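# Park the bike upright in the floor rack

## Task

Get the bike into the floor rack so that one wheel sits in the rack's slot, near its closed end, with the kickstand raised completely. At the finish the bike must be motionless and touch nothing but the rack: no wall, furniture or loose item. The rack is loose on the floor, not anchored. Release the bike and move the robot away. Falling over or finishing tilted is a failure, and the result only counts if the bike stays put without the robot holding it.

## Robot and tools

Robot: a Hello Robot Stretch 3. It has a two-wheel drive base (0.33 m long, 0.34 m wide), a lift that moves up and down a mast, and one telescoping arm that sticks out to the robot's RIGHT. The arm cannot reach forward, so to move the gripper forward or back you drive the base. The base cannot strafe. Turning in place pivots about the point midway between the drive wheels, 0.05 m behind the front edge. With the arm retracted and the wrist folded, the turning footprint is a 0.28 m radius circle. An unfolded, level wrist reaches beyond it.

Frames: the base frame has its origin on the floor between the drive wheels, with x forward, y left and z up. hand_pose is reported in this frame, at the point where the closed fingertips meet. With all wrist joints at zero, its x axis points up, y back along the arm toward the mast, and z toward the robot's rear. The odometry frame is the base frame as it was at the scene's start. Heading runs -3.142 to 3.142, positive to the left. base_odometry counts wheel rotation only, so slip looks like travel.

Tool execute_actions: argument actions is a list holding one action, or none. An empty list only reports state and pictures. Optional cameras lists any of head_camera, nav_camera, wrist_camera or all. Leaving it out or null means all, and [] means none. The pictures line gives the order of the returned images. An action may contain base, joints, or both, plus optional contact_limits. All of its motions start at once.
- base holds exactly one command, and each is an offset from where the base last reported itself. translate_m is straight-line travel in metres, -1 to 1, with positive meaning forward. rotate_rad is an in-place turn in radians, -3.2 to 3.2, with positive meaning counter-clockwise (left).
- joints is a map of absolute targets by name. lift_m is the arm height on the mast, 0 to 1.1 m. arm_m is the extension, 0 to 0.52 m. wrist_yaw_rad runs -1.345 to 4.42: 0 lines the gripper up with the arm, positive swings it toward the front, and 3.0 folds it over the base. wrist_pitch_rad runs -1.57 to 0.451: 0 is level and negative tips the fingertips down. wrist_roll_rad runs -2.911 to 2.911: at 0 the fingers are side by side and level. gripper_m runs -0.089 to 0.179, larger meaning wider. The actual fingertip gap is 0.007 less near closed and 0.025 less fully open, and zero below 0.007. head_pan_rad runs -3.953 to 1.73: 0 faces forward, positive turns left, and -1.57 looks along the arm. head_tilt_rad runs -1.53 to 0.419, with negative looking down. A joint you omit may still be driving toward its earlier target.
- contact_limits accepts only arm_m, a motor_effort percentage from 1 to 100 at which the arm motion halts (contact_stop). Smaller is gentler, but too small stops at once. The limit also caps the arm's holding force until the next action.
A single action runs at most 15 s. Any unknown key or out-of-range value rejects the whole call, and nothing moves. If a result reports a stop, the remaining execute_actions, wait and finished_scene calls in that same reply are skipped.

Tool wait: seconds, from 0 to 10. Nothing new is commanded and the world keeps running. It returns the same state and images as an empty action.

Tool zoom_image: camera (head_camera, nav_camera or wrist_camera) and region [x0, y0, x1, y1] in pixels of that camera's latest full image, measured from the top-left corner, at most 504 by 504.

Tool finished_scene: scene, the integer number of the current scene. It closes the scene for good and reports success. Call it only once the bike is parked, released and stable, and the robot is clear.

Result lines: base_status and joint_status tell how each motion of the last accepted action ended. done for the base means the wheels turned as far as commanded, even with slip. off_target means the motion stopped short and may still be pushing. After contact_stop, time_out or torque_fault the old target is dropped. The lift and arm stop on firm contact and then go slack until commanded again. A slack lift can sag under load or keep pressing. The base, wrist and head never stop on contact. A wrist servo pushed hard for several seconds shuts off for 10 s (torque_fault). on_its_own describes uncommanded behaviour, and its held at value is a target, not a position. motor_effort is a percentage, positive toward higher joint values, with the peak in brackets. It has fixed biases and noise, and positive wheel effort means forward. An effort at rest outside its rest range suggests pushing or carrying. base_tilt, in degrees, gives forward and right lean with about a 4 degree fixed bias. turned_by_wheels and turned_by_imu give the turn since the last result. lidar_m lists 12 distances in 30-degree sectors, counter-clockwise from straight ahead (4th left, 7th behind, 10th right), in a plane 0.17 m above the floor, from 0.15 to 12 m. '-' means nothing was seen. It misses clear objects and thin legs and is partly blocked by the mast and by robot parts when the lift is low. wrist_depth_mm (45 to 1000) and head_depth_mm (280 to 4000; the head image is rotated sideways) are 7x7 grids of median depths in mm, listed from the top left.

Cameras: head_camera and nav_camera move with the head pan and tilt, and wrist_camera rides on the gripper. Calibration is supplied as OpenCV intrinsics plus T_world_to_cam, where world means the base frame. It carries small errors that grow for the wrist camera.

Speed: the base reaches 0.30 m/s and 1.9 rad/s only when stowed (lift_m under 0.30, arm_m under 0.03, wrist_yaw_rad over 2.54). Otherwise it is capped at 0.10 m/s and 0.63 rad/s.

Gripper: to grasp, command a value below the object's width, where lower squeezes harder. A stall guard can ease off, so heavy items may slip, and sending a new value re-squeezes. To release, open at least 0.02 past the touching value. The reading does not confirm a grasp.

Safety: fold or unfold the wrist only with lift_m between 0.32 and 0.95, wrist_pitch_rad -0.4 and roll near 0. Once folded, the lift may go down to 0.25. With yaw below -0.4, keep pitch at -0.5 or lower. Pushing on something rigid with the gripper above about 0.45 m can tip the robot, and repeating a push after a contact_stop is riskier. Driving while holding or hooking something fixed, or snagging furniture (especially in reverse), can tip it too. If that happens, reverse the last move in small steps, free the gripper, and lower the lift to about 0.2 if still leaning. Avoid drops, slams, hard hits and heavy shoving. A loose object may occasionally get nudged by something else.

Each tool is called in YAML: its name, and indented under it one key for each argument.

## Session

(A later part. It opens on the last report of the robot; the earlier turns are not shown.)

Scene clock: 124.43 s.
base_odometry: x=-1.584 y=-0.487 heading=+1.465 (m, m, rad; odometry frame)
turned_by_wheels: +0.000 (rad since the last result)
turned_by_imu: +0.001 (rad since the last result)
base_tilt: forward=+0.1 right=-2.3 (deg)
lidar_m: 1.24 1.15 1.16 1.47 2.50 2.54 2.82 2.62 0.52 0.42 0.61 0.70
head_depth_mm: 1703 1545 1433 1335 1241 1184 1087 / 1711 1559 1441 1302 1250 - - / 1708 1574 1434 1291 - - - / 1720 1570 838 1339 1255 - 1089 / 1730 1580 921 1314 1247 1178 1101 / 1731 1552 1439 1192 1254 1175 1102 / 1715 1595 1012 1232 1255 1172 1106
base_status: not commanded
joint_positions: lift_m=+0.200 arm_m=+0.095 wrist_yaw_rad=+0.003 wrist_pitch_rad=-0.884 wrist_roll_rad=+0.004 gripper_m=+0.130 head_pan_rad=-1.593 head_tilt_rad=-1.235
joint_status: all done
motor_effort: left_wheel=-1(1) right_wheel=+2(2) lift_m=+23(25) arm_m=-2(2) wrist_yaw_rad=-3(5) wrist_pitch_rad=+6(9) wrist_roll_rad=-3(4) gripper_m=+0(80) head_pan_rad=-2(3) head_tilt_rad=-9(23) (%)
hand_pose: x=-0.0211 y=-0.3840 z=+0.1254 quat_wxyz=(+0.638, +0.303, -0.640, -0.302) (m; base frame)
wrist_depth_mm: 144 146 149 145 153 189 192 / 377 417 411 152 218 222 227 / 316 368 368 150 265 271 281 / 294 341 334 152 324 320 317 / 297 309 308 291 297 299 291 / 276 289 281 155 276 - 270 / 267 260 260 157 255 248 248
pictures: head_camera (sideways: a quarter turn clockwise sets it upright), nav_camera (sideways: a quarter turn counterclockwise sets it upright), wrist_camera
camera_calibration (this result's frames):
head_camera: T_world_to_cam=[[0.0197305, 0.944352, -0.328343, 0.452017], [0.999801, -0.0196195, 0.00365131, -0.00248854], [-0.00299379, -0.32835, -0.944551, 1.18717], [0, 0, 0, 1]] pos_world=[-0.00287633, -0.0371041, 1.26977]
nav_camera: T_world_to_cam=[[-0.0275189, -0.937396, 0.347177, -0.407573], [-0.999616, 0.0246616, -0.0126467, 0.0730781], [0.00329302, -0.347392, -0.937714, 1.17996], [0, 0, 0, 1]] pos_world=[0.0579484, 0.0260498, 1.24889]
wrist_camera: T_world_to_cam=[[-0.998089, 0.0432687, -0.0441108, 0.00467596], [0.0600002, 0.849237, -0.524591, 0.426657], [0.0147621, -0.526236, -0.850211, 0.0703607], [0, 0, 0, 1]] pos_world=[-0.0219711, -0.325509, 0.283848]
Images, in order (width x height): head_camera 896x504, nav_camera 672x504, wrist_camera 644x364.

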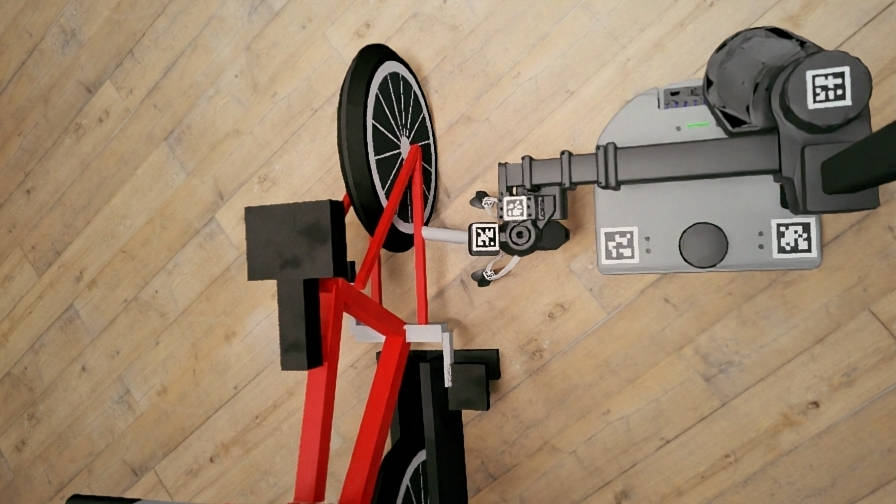

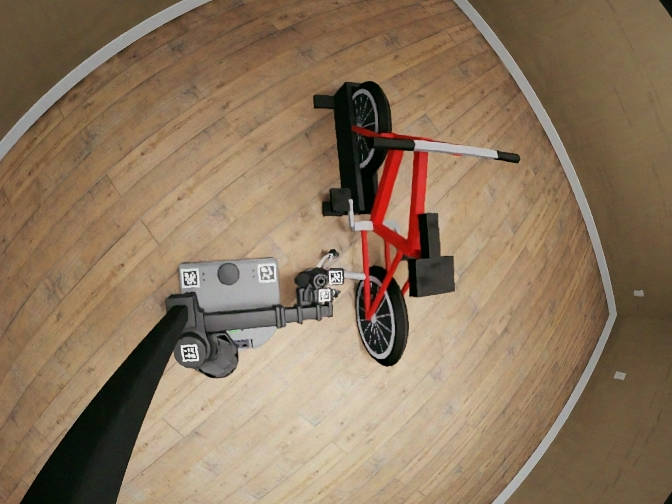

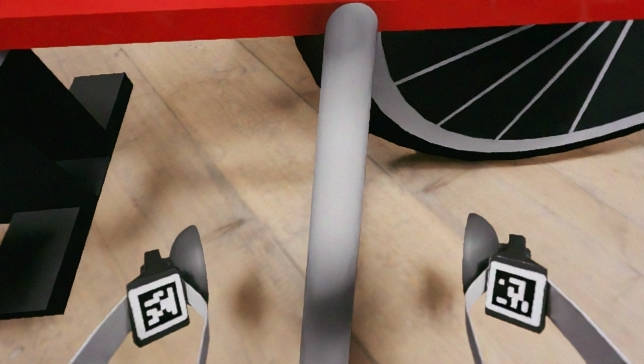

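execute_actions:
  actions:
    - {"joints": {"lift_m": 0.19, "wrist_roll_rad": -0.97}}
  cameras: ["head_camera", "wrist_camera"]

Scene clock: 125.67 s.
base_odometry: x=-1.584 y=-0.487 heading=+1.465 (m, m, rad; odometry frame)
turned_by_wheels: +0.000 (rad since the last result)
turned_by_imu: +0.000 (rad since the last result)
base_tilt: forward=+0.1 right=-2.3 (deg)
lidar_m: 1.24 1.15 1.16 1.47 2.51 2.54 2.82 2.62 0.52 0.42 0.61 0.70
head_depth_mm: 1698 1550 1439 1334 1243 1181 1088 / 1710 1555 1445 1301 1249 - - / 1717 1572 1414 1293 - - - / 1709 1569 834 1329 1245 - 1093 / 1716 1570 919 1320 1257 1172 1100 / 1720 1575 1430 1185 1252 1163 1101 / 1729 1578 1014 1235 1260 1176 1104
base_status: not commanded
joint_positions: lift_m=+0.190 arm_m=+0.095 wrist_yaw_rad=+0.003 wrist_pitch_rad=-0.884 wrist_roll_rad=-0.967 gripper_m=+0.130 head_pan_rad=-1.593 head_tilt_rad=-1.235
joint_status: all done
motor_effort: left_wheel=-1(1) right_wheel=+2(2) lift_m=+23(23) arm_m=-2(2) wrist_yaw_rad=-3(2) wrist_pitch_rad=+6(6) wrist_roll_rad=-2(3) gripper_m=+0(0) head_pan_rad=-3(3) head_tilt_rad=-10(9) (%)
hand_pose: x=-0.0211 y=-0.3842 z=+0.1156 quat_wxyz=(+0.863, +0.409, -0.268, -0.126) (m; base frame)
wrist_depth_mm: 232 265 306 361 451 141 153 / 228 253 292 345 422 187 148 / 219 242 277 326 375 181 148 / 211 232 269 309 263 143 153 / 204 224 256 278 142 224 194 / 198 209 192 142 319 - 211 / 191 146 143 270 314 306 226
pictures: head_camera (sideways: a quarter turn clockwise sets it upright), wrist_camera
camera_calibration (this result's frames):
head_camera: T_world_to_cam=[[0.0197304, 0.944353, -0.328342, 0.452015], [0.999801, -0.0196193, 0.00365131, -0.00248854], [-0.00299373, -0.328349, -0.944552, 1.18717], [0, 0, 0, 1]] pos_world=[-0.00287632, -0.0371041, 1.26977]
wrist_camera: T_world_to_cam=[[-0.614556, -0.613974, 0.495336, -0.302485], [-0.782545, 0.553837, -0.284407, 0.262643], [-0.0997171, -0.562406, -0.820826, 0.0421775], [0, 0, 0, 1]] pos_world=[0.0238422, -0.307458, 0.259149]
Images, in order (width x height): head_camera 896x504, wrist_camera 644x364.

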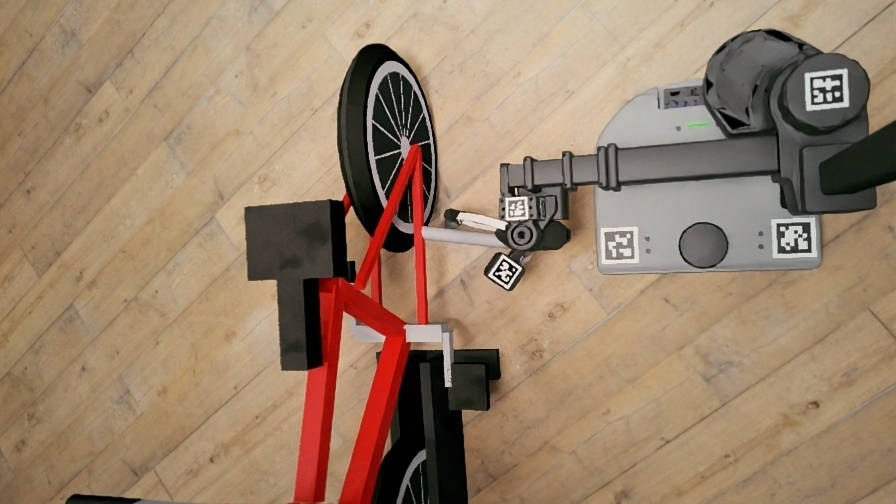

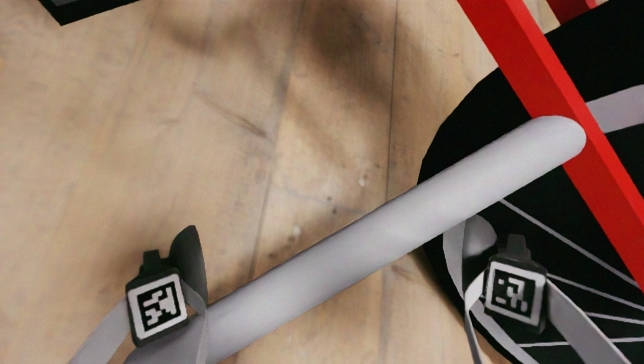

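Both pads are at the rod; continuing with the folding steps.

execute_actions:
  actions:
    - {"base": {"translate_m": -0.03}, "joints": {"wrist_roll_rad": -1.27}}
  cameras: ["head_camera", "wrist_camera"]

Scene clock: 126.90 s.
base_odometry: x=-1.588 y=-0.517 heading=+1.466 (m, m, rad; odometry frame)
turned_by_wheels: +0.000 (rad since the last result)
turned_by_imu: +0.000 (rad since the last result)
base_tilt: forward=+0.1 right=-2.3 (deg)
lidar_m: 1.26 1.17 1.18 1.49 2.49 2.51 2.80 2.59 0.52 0.42 0.63 0.70
head_depth_mm: 1711 1568 1444 1331 1243 1176 1088 / 1709 1564 1446 1306 1250 - - / 1695 1568 1447 1307 - - - / 1705 1560 848 1300 1245 - 1091 / 1719 1573 914 1334 1255 1177 1103 / 1720 1570 1417 1183 1259 1173 1108 / 1714 1572 1420 1251 1255 1176 1111
base_status: done
joint_positions: lift_m=+0.190 arm_m=+0.095 wrist_yaw_rad=+0.002 wrist_pitch_rad=-0.883 wrist_roll_rad=-1.238 gripper_m=+0.130 head_pan_rad=-1.593 head_tilt_rad=-1.235
joint_status: wrist_roll_rad off_target (ended at -1.238, target -1.270)
motor_effort: left_wheel=+2(12) right_wheel=-7(8) lift_m=+23(23) arm_m=-1(2) wrist_yaw_rad=-2(23) wrist_pitch_rad=+6(6) wrist_roll_rad=-18(41) gripper_m=-2(2) head_pan_rad=-3(3) head_tilt_rad=-10(9) (%)
hand_pose: x=-0.0210 y=-0.3842 z=+0.1156 quat_wxyz=(+0.892, +0.422, -0.149, -0.070) (m; base frame)
wrist_depth_mm: 207 232 273 332 415 494 188 / 203 229 269 323 406 207 149 / 200 224 262 314 372 187 149 / 197 220 257 304 249 142 154 / 193 213 251 278 141 205 160 / 190 205 149 141 305 - 163 / 185 142 141 286 324 257 165
pictures: head_camera (sideways: a quarter turn clockwise sets it upright), wrist_camera
camera_calibration (this result's frames):
head_camera: T_world_to_cam=[[0.0198774, 0.94435, -0.328342, 0.452015], [0.999798, -0.019775, 0.00365131, -0.00248852], [-0.00304485, -0.328348, -0.944552, 1.18717], [0, 0, 0, 1]] pos_world=[-0.0028821, -0.0371027, 1.26977]
wrist_camera: T_world_to_cam=[[-0.381158, -0.718541, 0.581737, -0.347757], [-0.916827, 0.374733, -0.137854, 0.174096], [-0.118942, -0.585896, -0.80161, 0.0305554], [0, 0, 0, 1]] pos_world=[0.0306998, -0.297215, 0.250796]
Images, in order (width x height): head_camera 896x504, wrist_camera 644x364.

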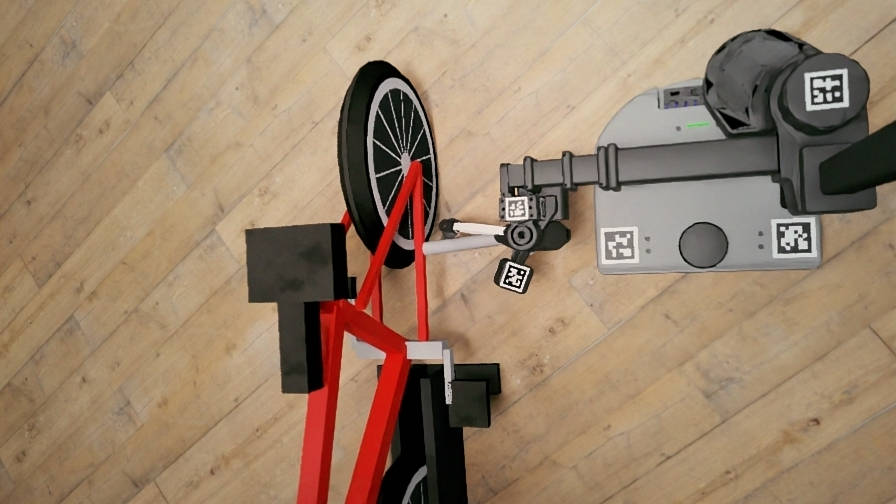

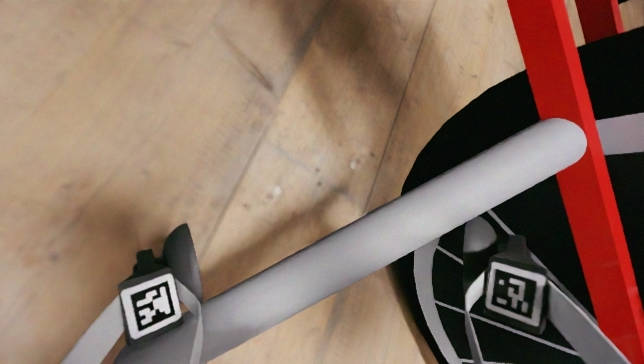

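execute_actions:
  actions:
    - {"base": {"translate_m": -0.026}, "joints": {"wrist_roll_rad": -1.52, "arm_m": 0.097, "lift_m": 0.192}}
  cameras: ["head_camera", "wrist_camera"]

Scene clock: 128.53 s.
base_odometry: x=-1.590 y=-0.543 heading=+1.466 (m, m, rad; odometry frame)
turned_by_wheels: +0.000 (rad since the last result)
turned_by_imu: +0.000 (rad since the last result)
base_tilt: forward=+0.1 right=-2.3 (deg)
lidar_m: 1.28 1.19 1.20 1.52 2.48 2.50 2.78 2.57 0.52 0.42 0.64 0.70
head_depth_mm: 1687 1555 1434 1336 1248 1178 1086 / 1705 1565 1440 1307 1251 - - / 1708 1567 1446 1294 - - - / 1712 1569 1030 1283 1250 - 1091 / 1724 1577 863 1344 1245 1175 1109 / 1711 1579 1075 1190 1250 1167 1110 / 1724 1580 1429 1240 1248 1175 1104
base_status: done
joint_positions: lift_m=+0.192 arm_m=+0.097 wrist_yaw_rad=-0.003 wrist_pitch_rad=-0.876 wrist_roll_rad=-1.490 gripper_m=+0.130 head_pan_rad=-1.593 head_tilt_rad=-1.235
joint_status: wrist_roll_rad off_target (ended at -1.490, target -1.520); the others done
motor_effort: left_wheel=+0(14) right_wheel=-3(12) lift_m=+31(31) arm_m=+3(3) wrist_yaw_rad=+3(26) wrist_pitch_rad=+2(7) wrist_roll_rad=-16(38) gripper_m=-1(2) head_pan_rad=-3(3) head_tilt_rad=-9(10) (%)
hand_pose: x=-0.0218 y=-0.3873 z=+0.1183 quat_wxyz=(+0.905, +0.424, -0.037, -0.019) (m; base frame)
wrist_depth_mm: 187 211 249 299 382 533 143 / 188 212 249 304 389 481 146 / 187 213 250 305 360 194 147 / 189 214 251 307 245 142 154 / 190 214 254 282 141 197 158 / 190 205 147 140 272 - 162 / 190 139 139 312 290 227 170
pictures: head_camera (sideways: a quarter turn clockwise sets it upright), wrist_camera
camera_calibration (this result's frames):
head_camera: T_world_to_cam=[[0.0199255, 0.944353, -0.328329, 0.451997], [0.999797, -0.0198258, 0.00365135, -0.00248856], [-0.00306123, -0.328335, -0.944556, 1.18718], [0, 0, 0, 1]] pos_world=[-0.00288397, -0.0371018, 1.26977]
wrist_camera: T_world_to_cam=[[-0.142695, -0.763982, 0.629261, -0.369863], [-0.980874, 0.194187, 0.0133319, 0.0857042], [-0.13238, -0.615323, -0.77708, 0.0161935], [0, 0, 0, 1]] pos_world=[0.033431, -0.289247, 0.244182]
Images, in order (width x height): head_camera 896x504, wrist_camera 644x364.

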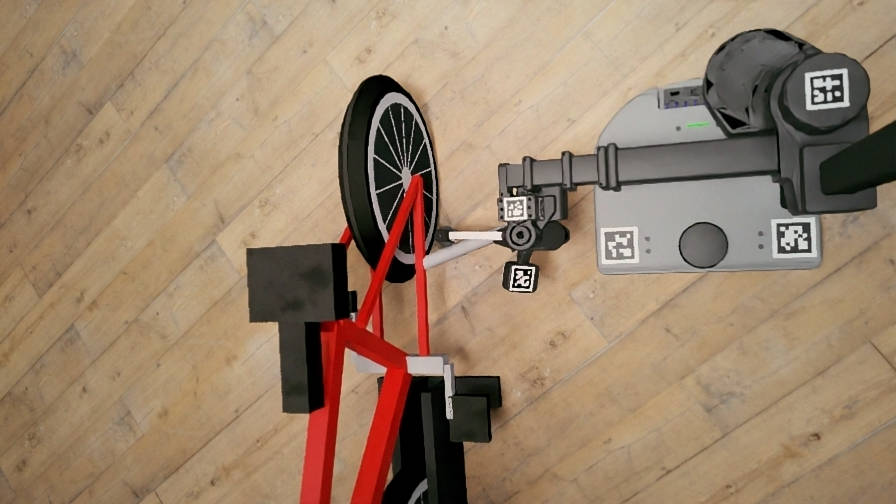

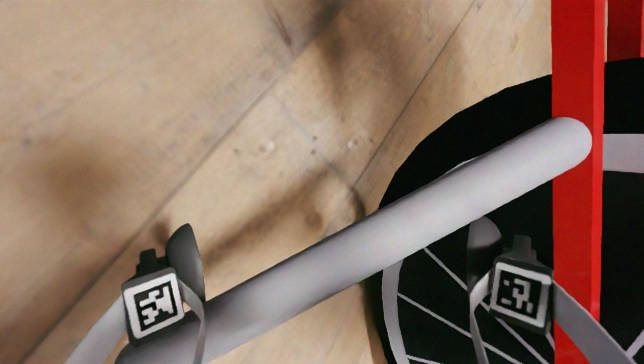

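execute_actions:
  actions:
    - {"base": {"translate_m": -0.034}, "joints": {"wrist_roll_rad": -1.64, "gripper_m": 0.108}}
  cameras: ["head_camera", "wrist_camera"]

Scene clock: 129.90 s.
base_odometry: x=-1.594 y=-0.577 heading=+1.466 (m, m, rad; odometry frame)
turned_by_wheels: +0.000 (rad since the last result)
turned_by_imu: +0.000 (rad since the last result)
base_tilt: forward=+0.2 right=-2.3 (deg)
lidar_m: 1.32 1.22 1.23 1.56 2.45 2.49 2.75 2.54 0.52 0.41 0.66 0.70
head_depth_mm: 1697 1563 1438 1336 1240 1180 1088 / 1702 1565 1436 1320 1256 - - / 1704 1557 1436 1309 - - - / 1706 1558 1427 1261 1253 - 1084 / 1723 1569 840 1341 1250 1173 1105 / 1733 1567 910 1276 1252 1172 1102 / 1712 1571 1418 1239 1260 1173 1108
base_status: done
joint_positions: lift_m=+0.192 arm_m=+0.097 wrist_yaw_rad=+0.004 wrist_pitch_rad=-0.869 wrist_roll_rad=-1.632 gripper_m=+0.108 head_pan_rad=-1.593 head_tilt_rad=-1.235
joint_status: all done
motor_effort: left_wheel=+1(11) right_wheel=-3(7) lift_m=+30(31) arm_m=+2(3) wrist_yaw_rad=-3(15) wrist_pitch_rad=-1(4) wrist_roll_rad=-5(28) gripper_m=+0(78) head_pan_rad=-4(3) head_tilt_rad=-11(10) (%)
hand_pose: x=-0.0208 y=-0.3888 z=+0.1193 quat_wxyz=(+0.906, +0.421, +0.029, +0.014) (m; base frame)
wrist_depth_mm: 179 202 237 286 361 500 144 / 182 203 241 293 375 211 145 / 186 207 245 300 273 142 146 / 187 211 249 308 145 143 157 / 189 213 260 283 139 201 159 / 191 212 144 138 273 196 163 / 194 207 137 320 272 216 170
pictures: head_camera (sideways: a quarter turn clockwise sets it upright), wrist_camera
camera_calibration (this result's frames):
head_camera: T_world_to_cam=[[0.0199456, 0.944353, -0.328329, 0.451997], [0.999796, -0.0198472, 0.00365135, -0.00248856], [-0.00306823, -0.328335, -0.944556, 1.18718], [0, 0, 0, 1]] pos_world=[-0.00288476, -0.0371016, 1.26977]
wrist_camera: T_world_to_cam=[[0.00356878, -0.767673, 0.640832, -0.371264], [-0.991487, 0.080693, 0.102186, 0.03203], [-0.130156, -0.635742, -0.760849, 0.00637888], [0, 0, 0, 1]] pos_world=[0.0339125, -0.283538, 0.239498]
Images, in order (width x height): head_camera 896x504, wrist_camera 644x364.

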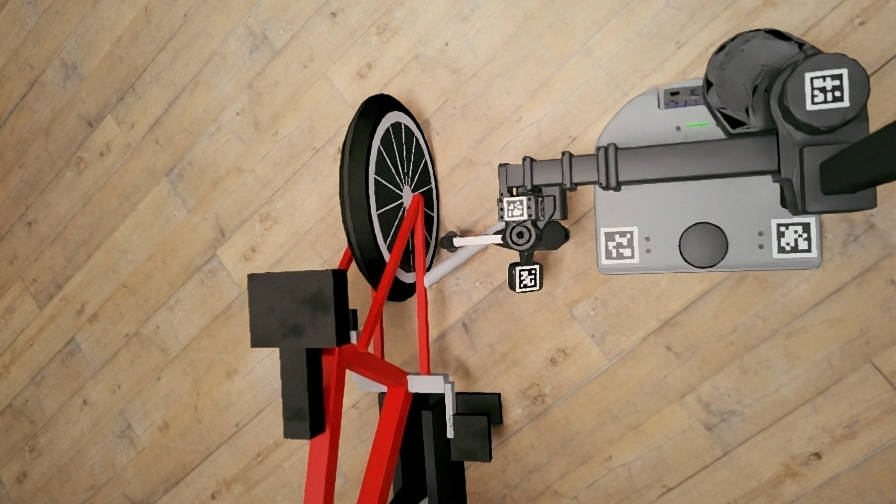

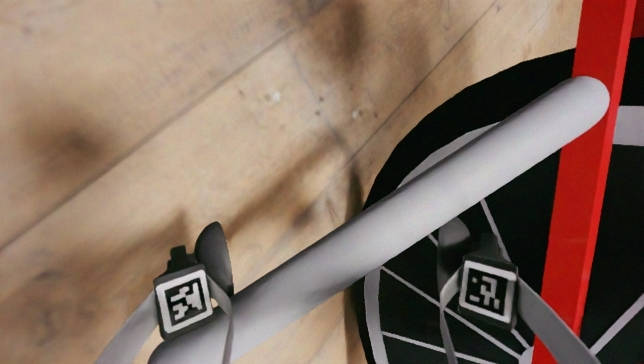

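execute_actions:
  actions:
    - {"base": {"translate_m": -0.046}, "joints": {"wrist_roll_rad": -1.56, "gripper_m": 0.082, "arm_m": 0.102, "lift_m": 0.197}}
  cameras: ["head_camera", "wrist_camera"]

Scene clock: 131.70 s.
base_odometry: x=-1.599 y=-0.623 heading=+1.466 (m, m, rad; odometry frame)
turned_by_wheels: +0.000 (rad since the last result)
turned_by_imu: +0.000 (rad since the last result)
base_tilt: forward=+0.1 right=-2.3 (deg)
lidar_m: 1.36 1.25 1.27 1.60 2.42 2.46 2.70 2.51 0.52 0.41 0.69 0.70
head_depth_mm: 1695 1554 1435 1334 1239 1173 1087 / 1707 1549 1436 1319 1256 - - / 1713 1565 1434 1309 - - - / 1700 1556 1452 1226 1252 - 1089 / 1718 1559 850 1330 1250 1175 1102 / 1716 1576 854 1313 1254 1183 1102 / 1713 1576 1407 1200 1256 1179 1106
base_status: done
joint_positions: lift_m=+0.197 arm_m=+0.102 wrist_yaw_rad=-0.006 wrist_pitch_rad=-0.867 wrist_roll_rad=-1.561 gripper_m=+0.082 head_pan_rad=-1.593 head_tilt_rad=-1.235
joint_status: all done
motor_effort: left_wheel=-3(6) right_wheel=+6(12) lift_m=+31(34) arm_m=+2(4) wrist_yaw_rad=+6(7) wrist_pitch_rad=-2(9) wrist_roll_rad=+0(3) gripper_m=-2(83) head_pan_rad=-3(2) head_tilt_rad=-9(10) (%)
hand_pose: x=-0.0222 y=-0.3942 z=+0.1246 quat_wxyz=(+0.907, +0.421, -0.005, -0.005) (m; base frame)
wrist_depth_mm: 186 212 249 301 347 135 143 / 188 212 250 307 233 136 148 / 190 215 253 299 238 180 152 / 191 218 256 305 139 195 155 / 193 218 259 306 138 201 159 / 196 221 - 295 260 183 156 / 196 218 267 142 276 219 174
pictures: head_camera (sideways: a quarter turn clockwise sets it upright), wrist_camera
camera_calibration (this result's frames):
head_camera: T_world_to_cam=[[0.019959, 0.944371, -0.328275, 0.451927], [0.999796, -0.0198611, 0.00365151, -0.00248876], [-0.00307152, -0.328281, -0.944575, 1.1872], [0, 0, 0, 1]] pos_world=[-0.00288523, -0.0370997, 1.26977]
wrist_camera: T_world_to_cam=[[-0.0744995, -0.764342, 0.640493, -0.379103], [-0.988007, 0.143683, 0.0565449, 0.0611704], [-0.135247, -0.628599, -0.76588, 0.0100863], [0, 0, 0, 1]] pos_world=[0.033558, -0.292213, 0.247079]
Images, in order (width x height): head_camera 896x504, wrist_camera 644x364.

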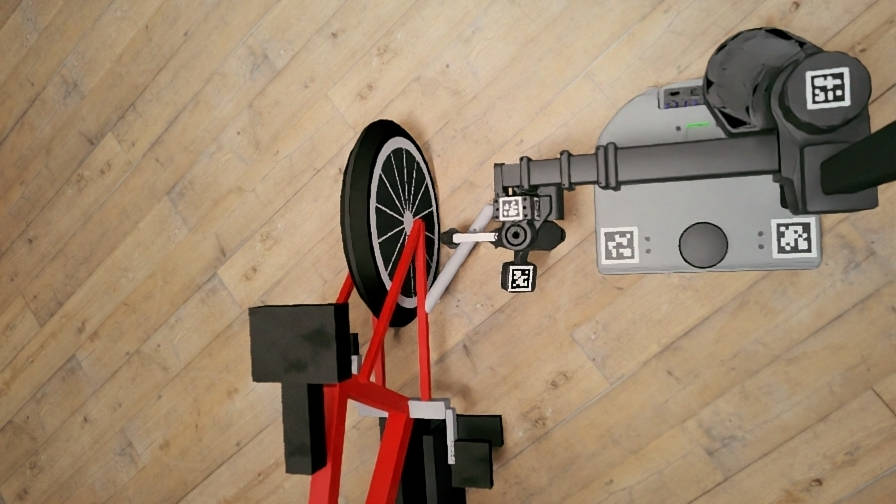

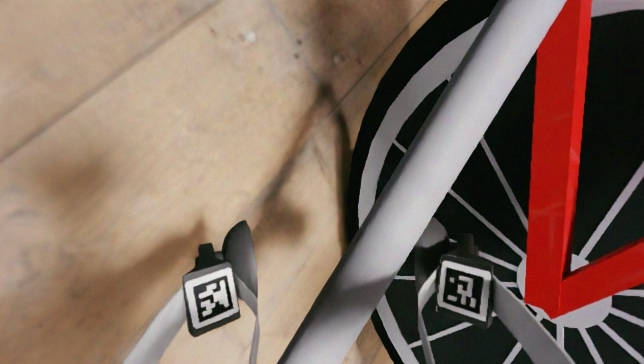

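execute_actions:
  actions:
    - {"base": {"translate_m": -0.025}, "joints": {"gripper_m": 0.118, "lift_m": 0.27}}

Scene clock: 133.70 s.
base_odometry: x=-1.601 y=-0.648 heading=+1.465 (m, m, rad; odometry frame)
turned_by_wheels: +0.000 (rad since the last result)
turned_by_imu: +0.000 (rad since the last result)
base_tilt: forward=+0.1 right=-2.3 (deg)
lidar_m: 1.38 1.27 1.29 1.63 2.41 2.45 2.68 2.49 0.52 0.50 0.52 0.71
head_depth_mm: 1715 1555 1436 1328 1246 1180 1092 / 1688 1558 1439 1338 1265 - - / 1714 1556 1443 1301 - - - / 1714 1562 1453 1179 1254 - 1091 / 1707 1570 1033 1311 1243 1168 1101 / 1716 1559 848 1312 1251 1170 1103 / 1730 1573 1405 1187 1251 1177 1101
base_status: done
joint_positions: lift_m=+0.270 arm_m=+0.102 wrist_yaw_rad=+0.001 wrist_pitch_rad=-0.873 wrist_roll_rad=-1.561 gripper_m=+0.118 head_pan_rad=-1.593 head_tilt_rad=-1.235
joint_status: all done
motor_effort: left_wheel=-1(9) right_wheel=+2(4) lift_m=+31(30) arm_m=+1(2) wrist_yaw_rad=-2(6) wrist_pitch_rad=+1(24) wrist_roll_rad=+0(3) gripper_m=+0(81) head_pan_rad=-3(3) head_tilt_rad=-9(10) (%)
hand_pose: x=-0.0212 y=-0.3931 z=+0.1968 quat_wxyz=(+0.906, +0.423, -0.004, -0.002) (m; base frame)
wrist_depth_mm: 241 274 322 373 198 183 154 / 244 275 324 358 202 188 144 / 246 279 329 323 206 192 156 / 248 280 333 335 206 186 163 / 251 284 344 348 207 196 167 / 254 277 351 382 227 - 169 / 254 292 354 412 260 214 169
pictures: head_camera (sideways: a quarter turn clockwise sets it upright), nav_camera (sideways: a quarter turn counterclockwise sets it upright), wrist_camera
camera_calibration (this result's frames):
head_camera: T_world_to_cam=[[0.0199781, 0.944385, -0.328235, 0.451875], [0.999796, -0.0198811, 0.00365162, -0.00248891], [-0.00307715, -0.328241, -0.944589, 1.18722], [0, 0, 0, 1]] pos_world=[-0.00288594, -0.0370981, 1.26977]
nav_camera: T_world_to_cam=[[-0.0277648, -0.937428, 0.34707, -0.407432], [-0.999609, 0.0249243, -0.0126465, 0.0730777], [0.00320467, -0.347286, -0.937754, 1.18001], [0, 0, 0, 1]] pos_world=[0.0579553, 0.0260423, 1.24889]
wrist_camera: T_world_to_cam=[[-0.0696721, -0.768299, 0.636287, -0.425084], [-0.988891, 0.137144, 0.0573162, 0.0551074], [-0.131299, -0.625226, -0.76932, 0.0682655], [0, 0, 0, 1]] pos_world=[0.033842, -0.291468, 0.319835]
Images, in order (width x height): head_camera 896x504, nav_camera 672x504, wrist_camera 644x364.

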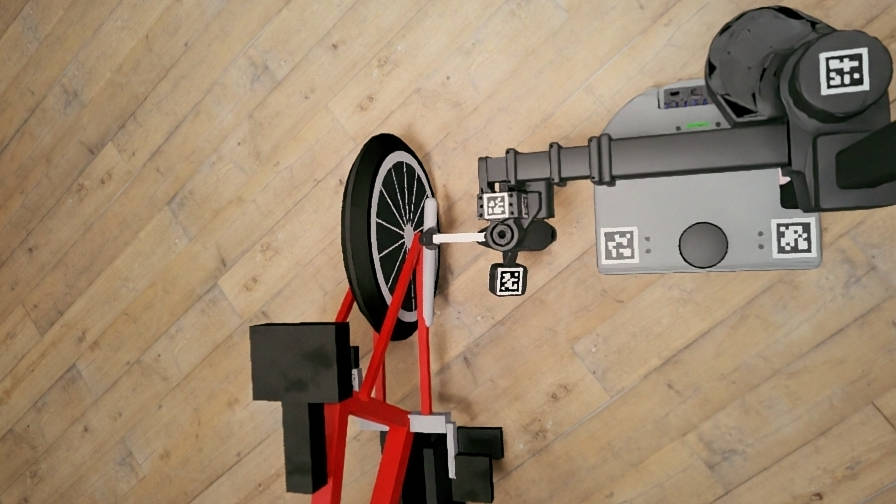

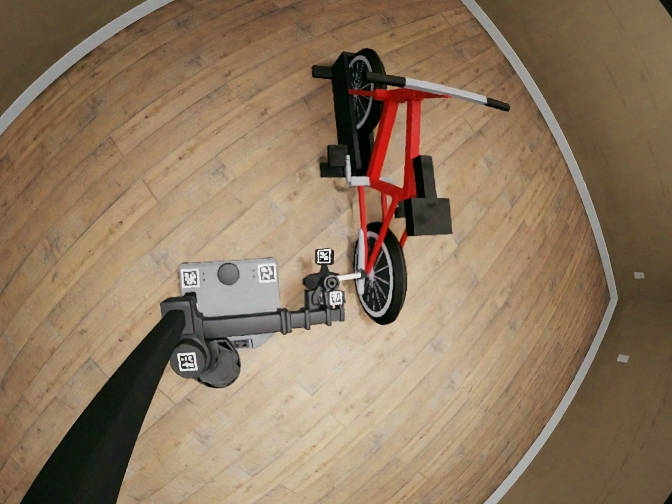

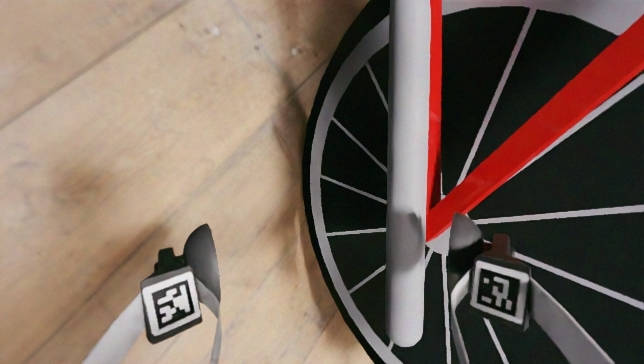

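execute_actions:
  actions:
    - {"base": {"rotate_rad": -1.5}, "joints": {"arm_m": 0.0, "head_pan_rad": 0.6, "head_tilt_rad": -0.85}}
  cameras: []

execute_actions:
  actions:
    - {"base": {"translate_m": -0.2}}
  cameras: ["head_camera", "nav_camera"]

Scene clock: 137.23 s.
base_odometry: x=-1.601 y=-0.648 heading=-0.034 (m, m, rad; odometry frame)
turned_by_wheels: -1.500 (rad since the last result)
turned_by_imu: -1.522 (rad since the last result)
base_tilt: forward=+0.1 right=-2.3 (deg)
lidar_m: 0.50 0.71 0.75 1.34 1.28 1.31 1.73 2.41 2.46 2.62 2.49 0.51
head_depth_mm: 2050 2370 2073 1679 1413 974 1094 / 2052 2390 2072 1724 846 1063 1116 / 2047 2359 2025 1704 947 1234 1115 / 2050 2361 2070 1711 1251 1232 1114 / 2061 2383 2094 1087 1274 1243 1119 / 2059 2372 2107 1715 1395 1266 1113 / 2060 2374 2088 1714 1463 1262 1118
base_status: done
joint_positions: lift_m=+0.270 arm_m=+0.000 wrist_yaw_rad=+0.001 wrist_pitch_rad=-0.873 wrist_roll_rad=-1.561 gripper_m=+0.118 head_pan_rad=+0.593 head_tilt_rad=-0.853
joint_status: all done
motor_effort: left_wheel=+5(11) right_wheel=-4(8) lift_m=+31(31) arm_m=-2(1) wrist_yaw_rad=-1(0) wrist_pitch_rad=+1(1) wrist_roll_rad=+0(0) gripper_m=+0(1) head_pan_rad=+3(37) head_tilt_rad=+2(33) (%)
hand_pose: x=-0.0212 y=-0.2914 z=+0.1967 quat_wxyz=(+0.906, +0.423, -0.004, -0.002) (m; base frame)
wrist_depth_mm: 242 275 320 389 493 687 - / 243 276 325 395 506 697 - / 245 277 326 398 515 720 - / 248 280 331 410 518 732 - / 249 283 344 415 529 794 - / 254 275 349 419 535 - - / 257 291 355 423 544 792 -
pictures: none
No camera images: the call's "cameras" was empty. Leave "cameras" out to get every camera's image.

Scene clock: 140.50 s.
base_odometry: x=-1.801 y=-0.641 heading=-0.034 (m, m, rad; odometry frame)
turned_by_wheels: +0.000 (rad since the last result)
turned_by_imu: +0.000 (rad since the last result)
base_tilt: forward=+0.1 right=-2.3 (deg)
lidar_m: 0.70 0.87 1.05 1.23 1.17 1.19 1.58 2.24 2.29 2.73 2.59 0.72
head_depth_mm: 2179 2454 2077 971 1134 1230 1111 / 2173 2457 2072 1056 1362 1257 1108 / 2187 2454 2017 1613 1377 1259 1113 / 2175 2427 2090 1302 1396 1271 1111 / 2187 2457 2079 1420 1454 1271 1115 / 2207 2490 2101 1669 1465 1268 1114 / 2209 2520 2110 1726 1459 1266 1119
base_status: done
joint_positions: lift_m=+0.270 arm_m=+0.000 wrist_yaw_rad=+0.001 wrist_pitch_rad=-0.873 wrist_roll_rad=-1.561 gripper_m=+0.118 head_pan_rad=+0.593 head_tilt_rad=-0.853
joint_status: not commanded
motor_effort: left_wheel=+5(7) right_wheel=-3(8) lift_m=+31(31) arm_m=-2(2) wrist_yaw_rad=-1(0) wrist_pitch_rad=+1(1) wrist_roll_rad=+0(0) gripper_m=+1(1) head_pan_rad=+4(3) head_tilt_rad=+2(2) (%)
hand_pose: x=-0.0212 y=-0.2914 z=+0.1967 quat_wxyz=(+0.906, +0.423, -0.004, -0.002) (m; base frame)
wrist_depth_mm: 242 273 322 389 493 676 - / 243 276 325 395 503 699 - / 248 279 329 399 517 710 - / 249 280 334 406 519 724 - / 251 284 345 414 524 804 - / 253 275 349 418 526 - - / 256 292 352 427 557 802 -
pictures: head_camera (sideways: a quarter turn clockwise sets it upright), nav_camera (sideways: a quarter turn counterclockwise sets it upright)
camera_calibration (this result's frames):
head_camera: T_world_to_cam=[[-0.624576, -0.42247, -0.656829, 0.883847], [-0.561982, 0.827146, 0.00236922, 0.00870599], [0.542293, 0.370606, -0.754036, 0.936243], [0, 0, 0, 1]] pos_world=[0.0492043, 0.0192203, 1.28648]
nav_camera: T_world_to_cam=[[0.617972, 0.408444, 0.671777, -0.834359], [0.56084, -0.827828, -0.012597, 0.0635009], [0.550971, 0.384544, -0.740646, 0.920482], [0, 0, 0, 1]] pos_world=[-0.0271617, 0.0393907, 1.24305]
Images, in order (width x height): head_camera 896x504, nav_camera 672x504.

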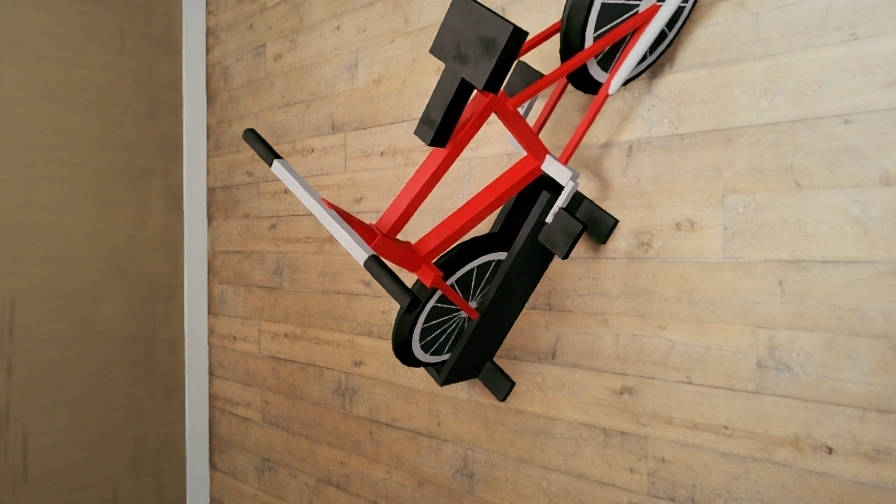

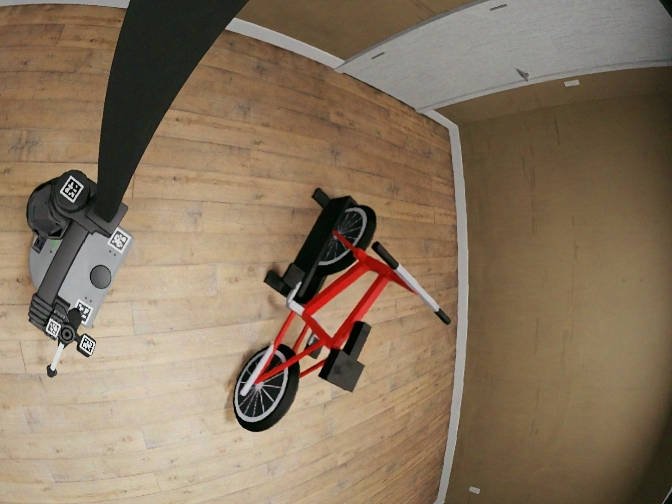

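The front wheel is at the closed end, the kickstand is folded up, and the robot is clear.

finished_scene:
  scene: 2

The scene is finished: the task was done.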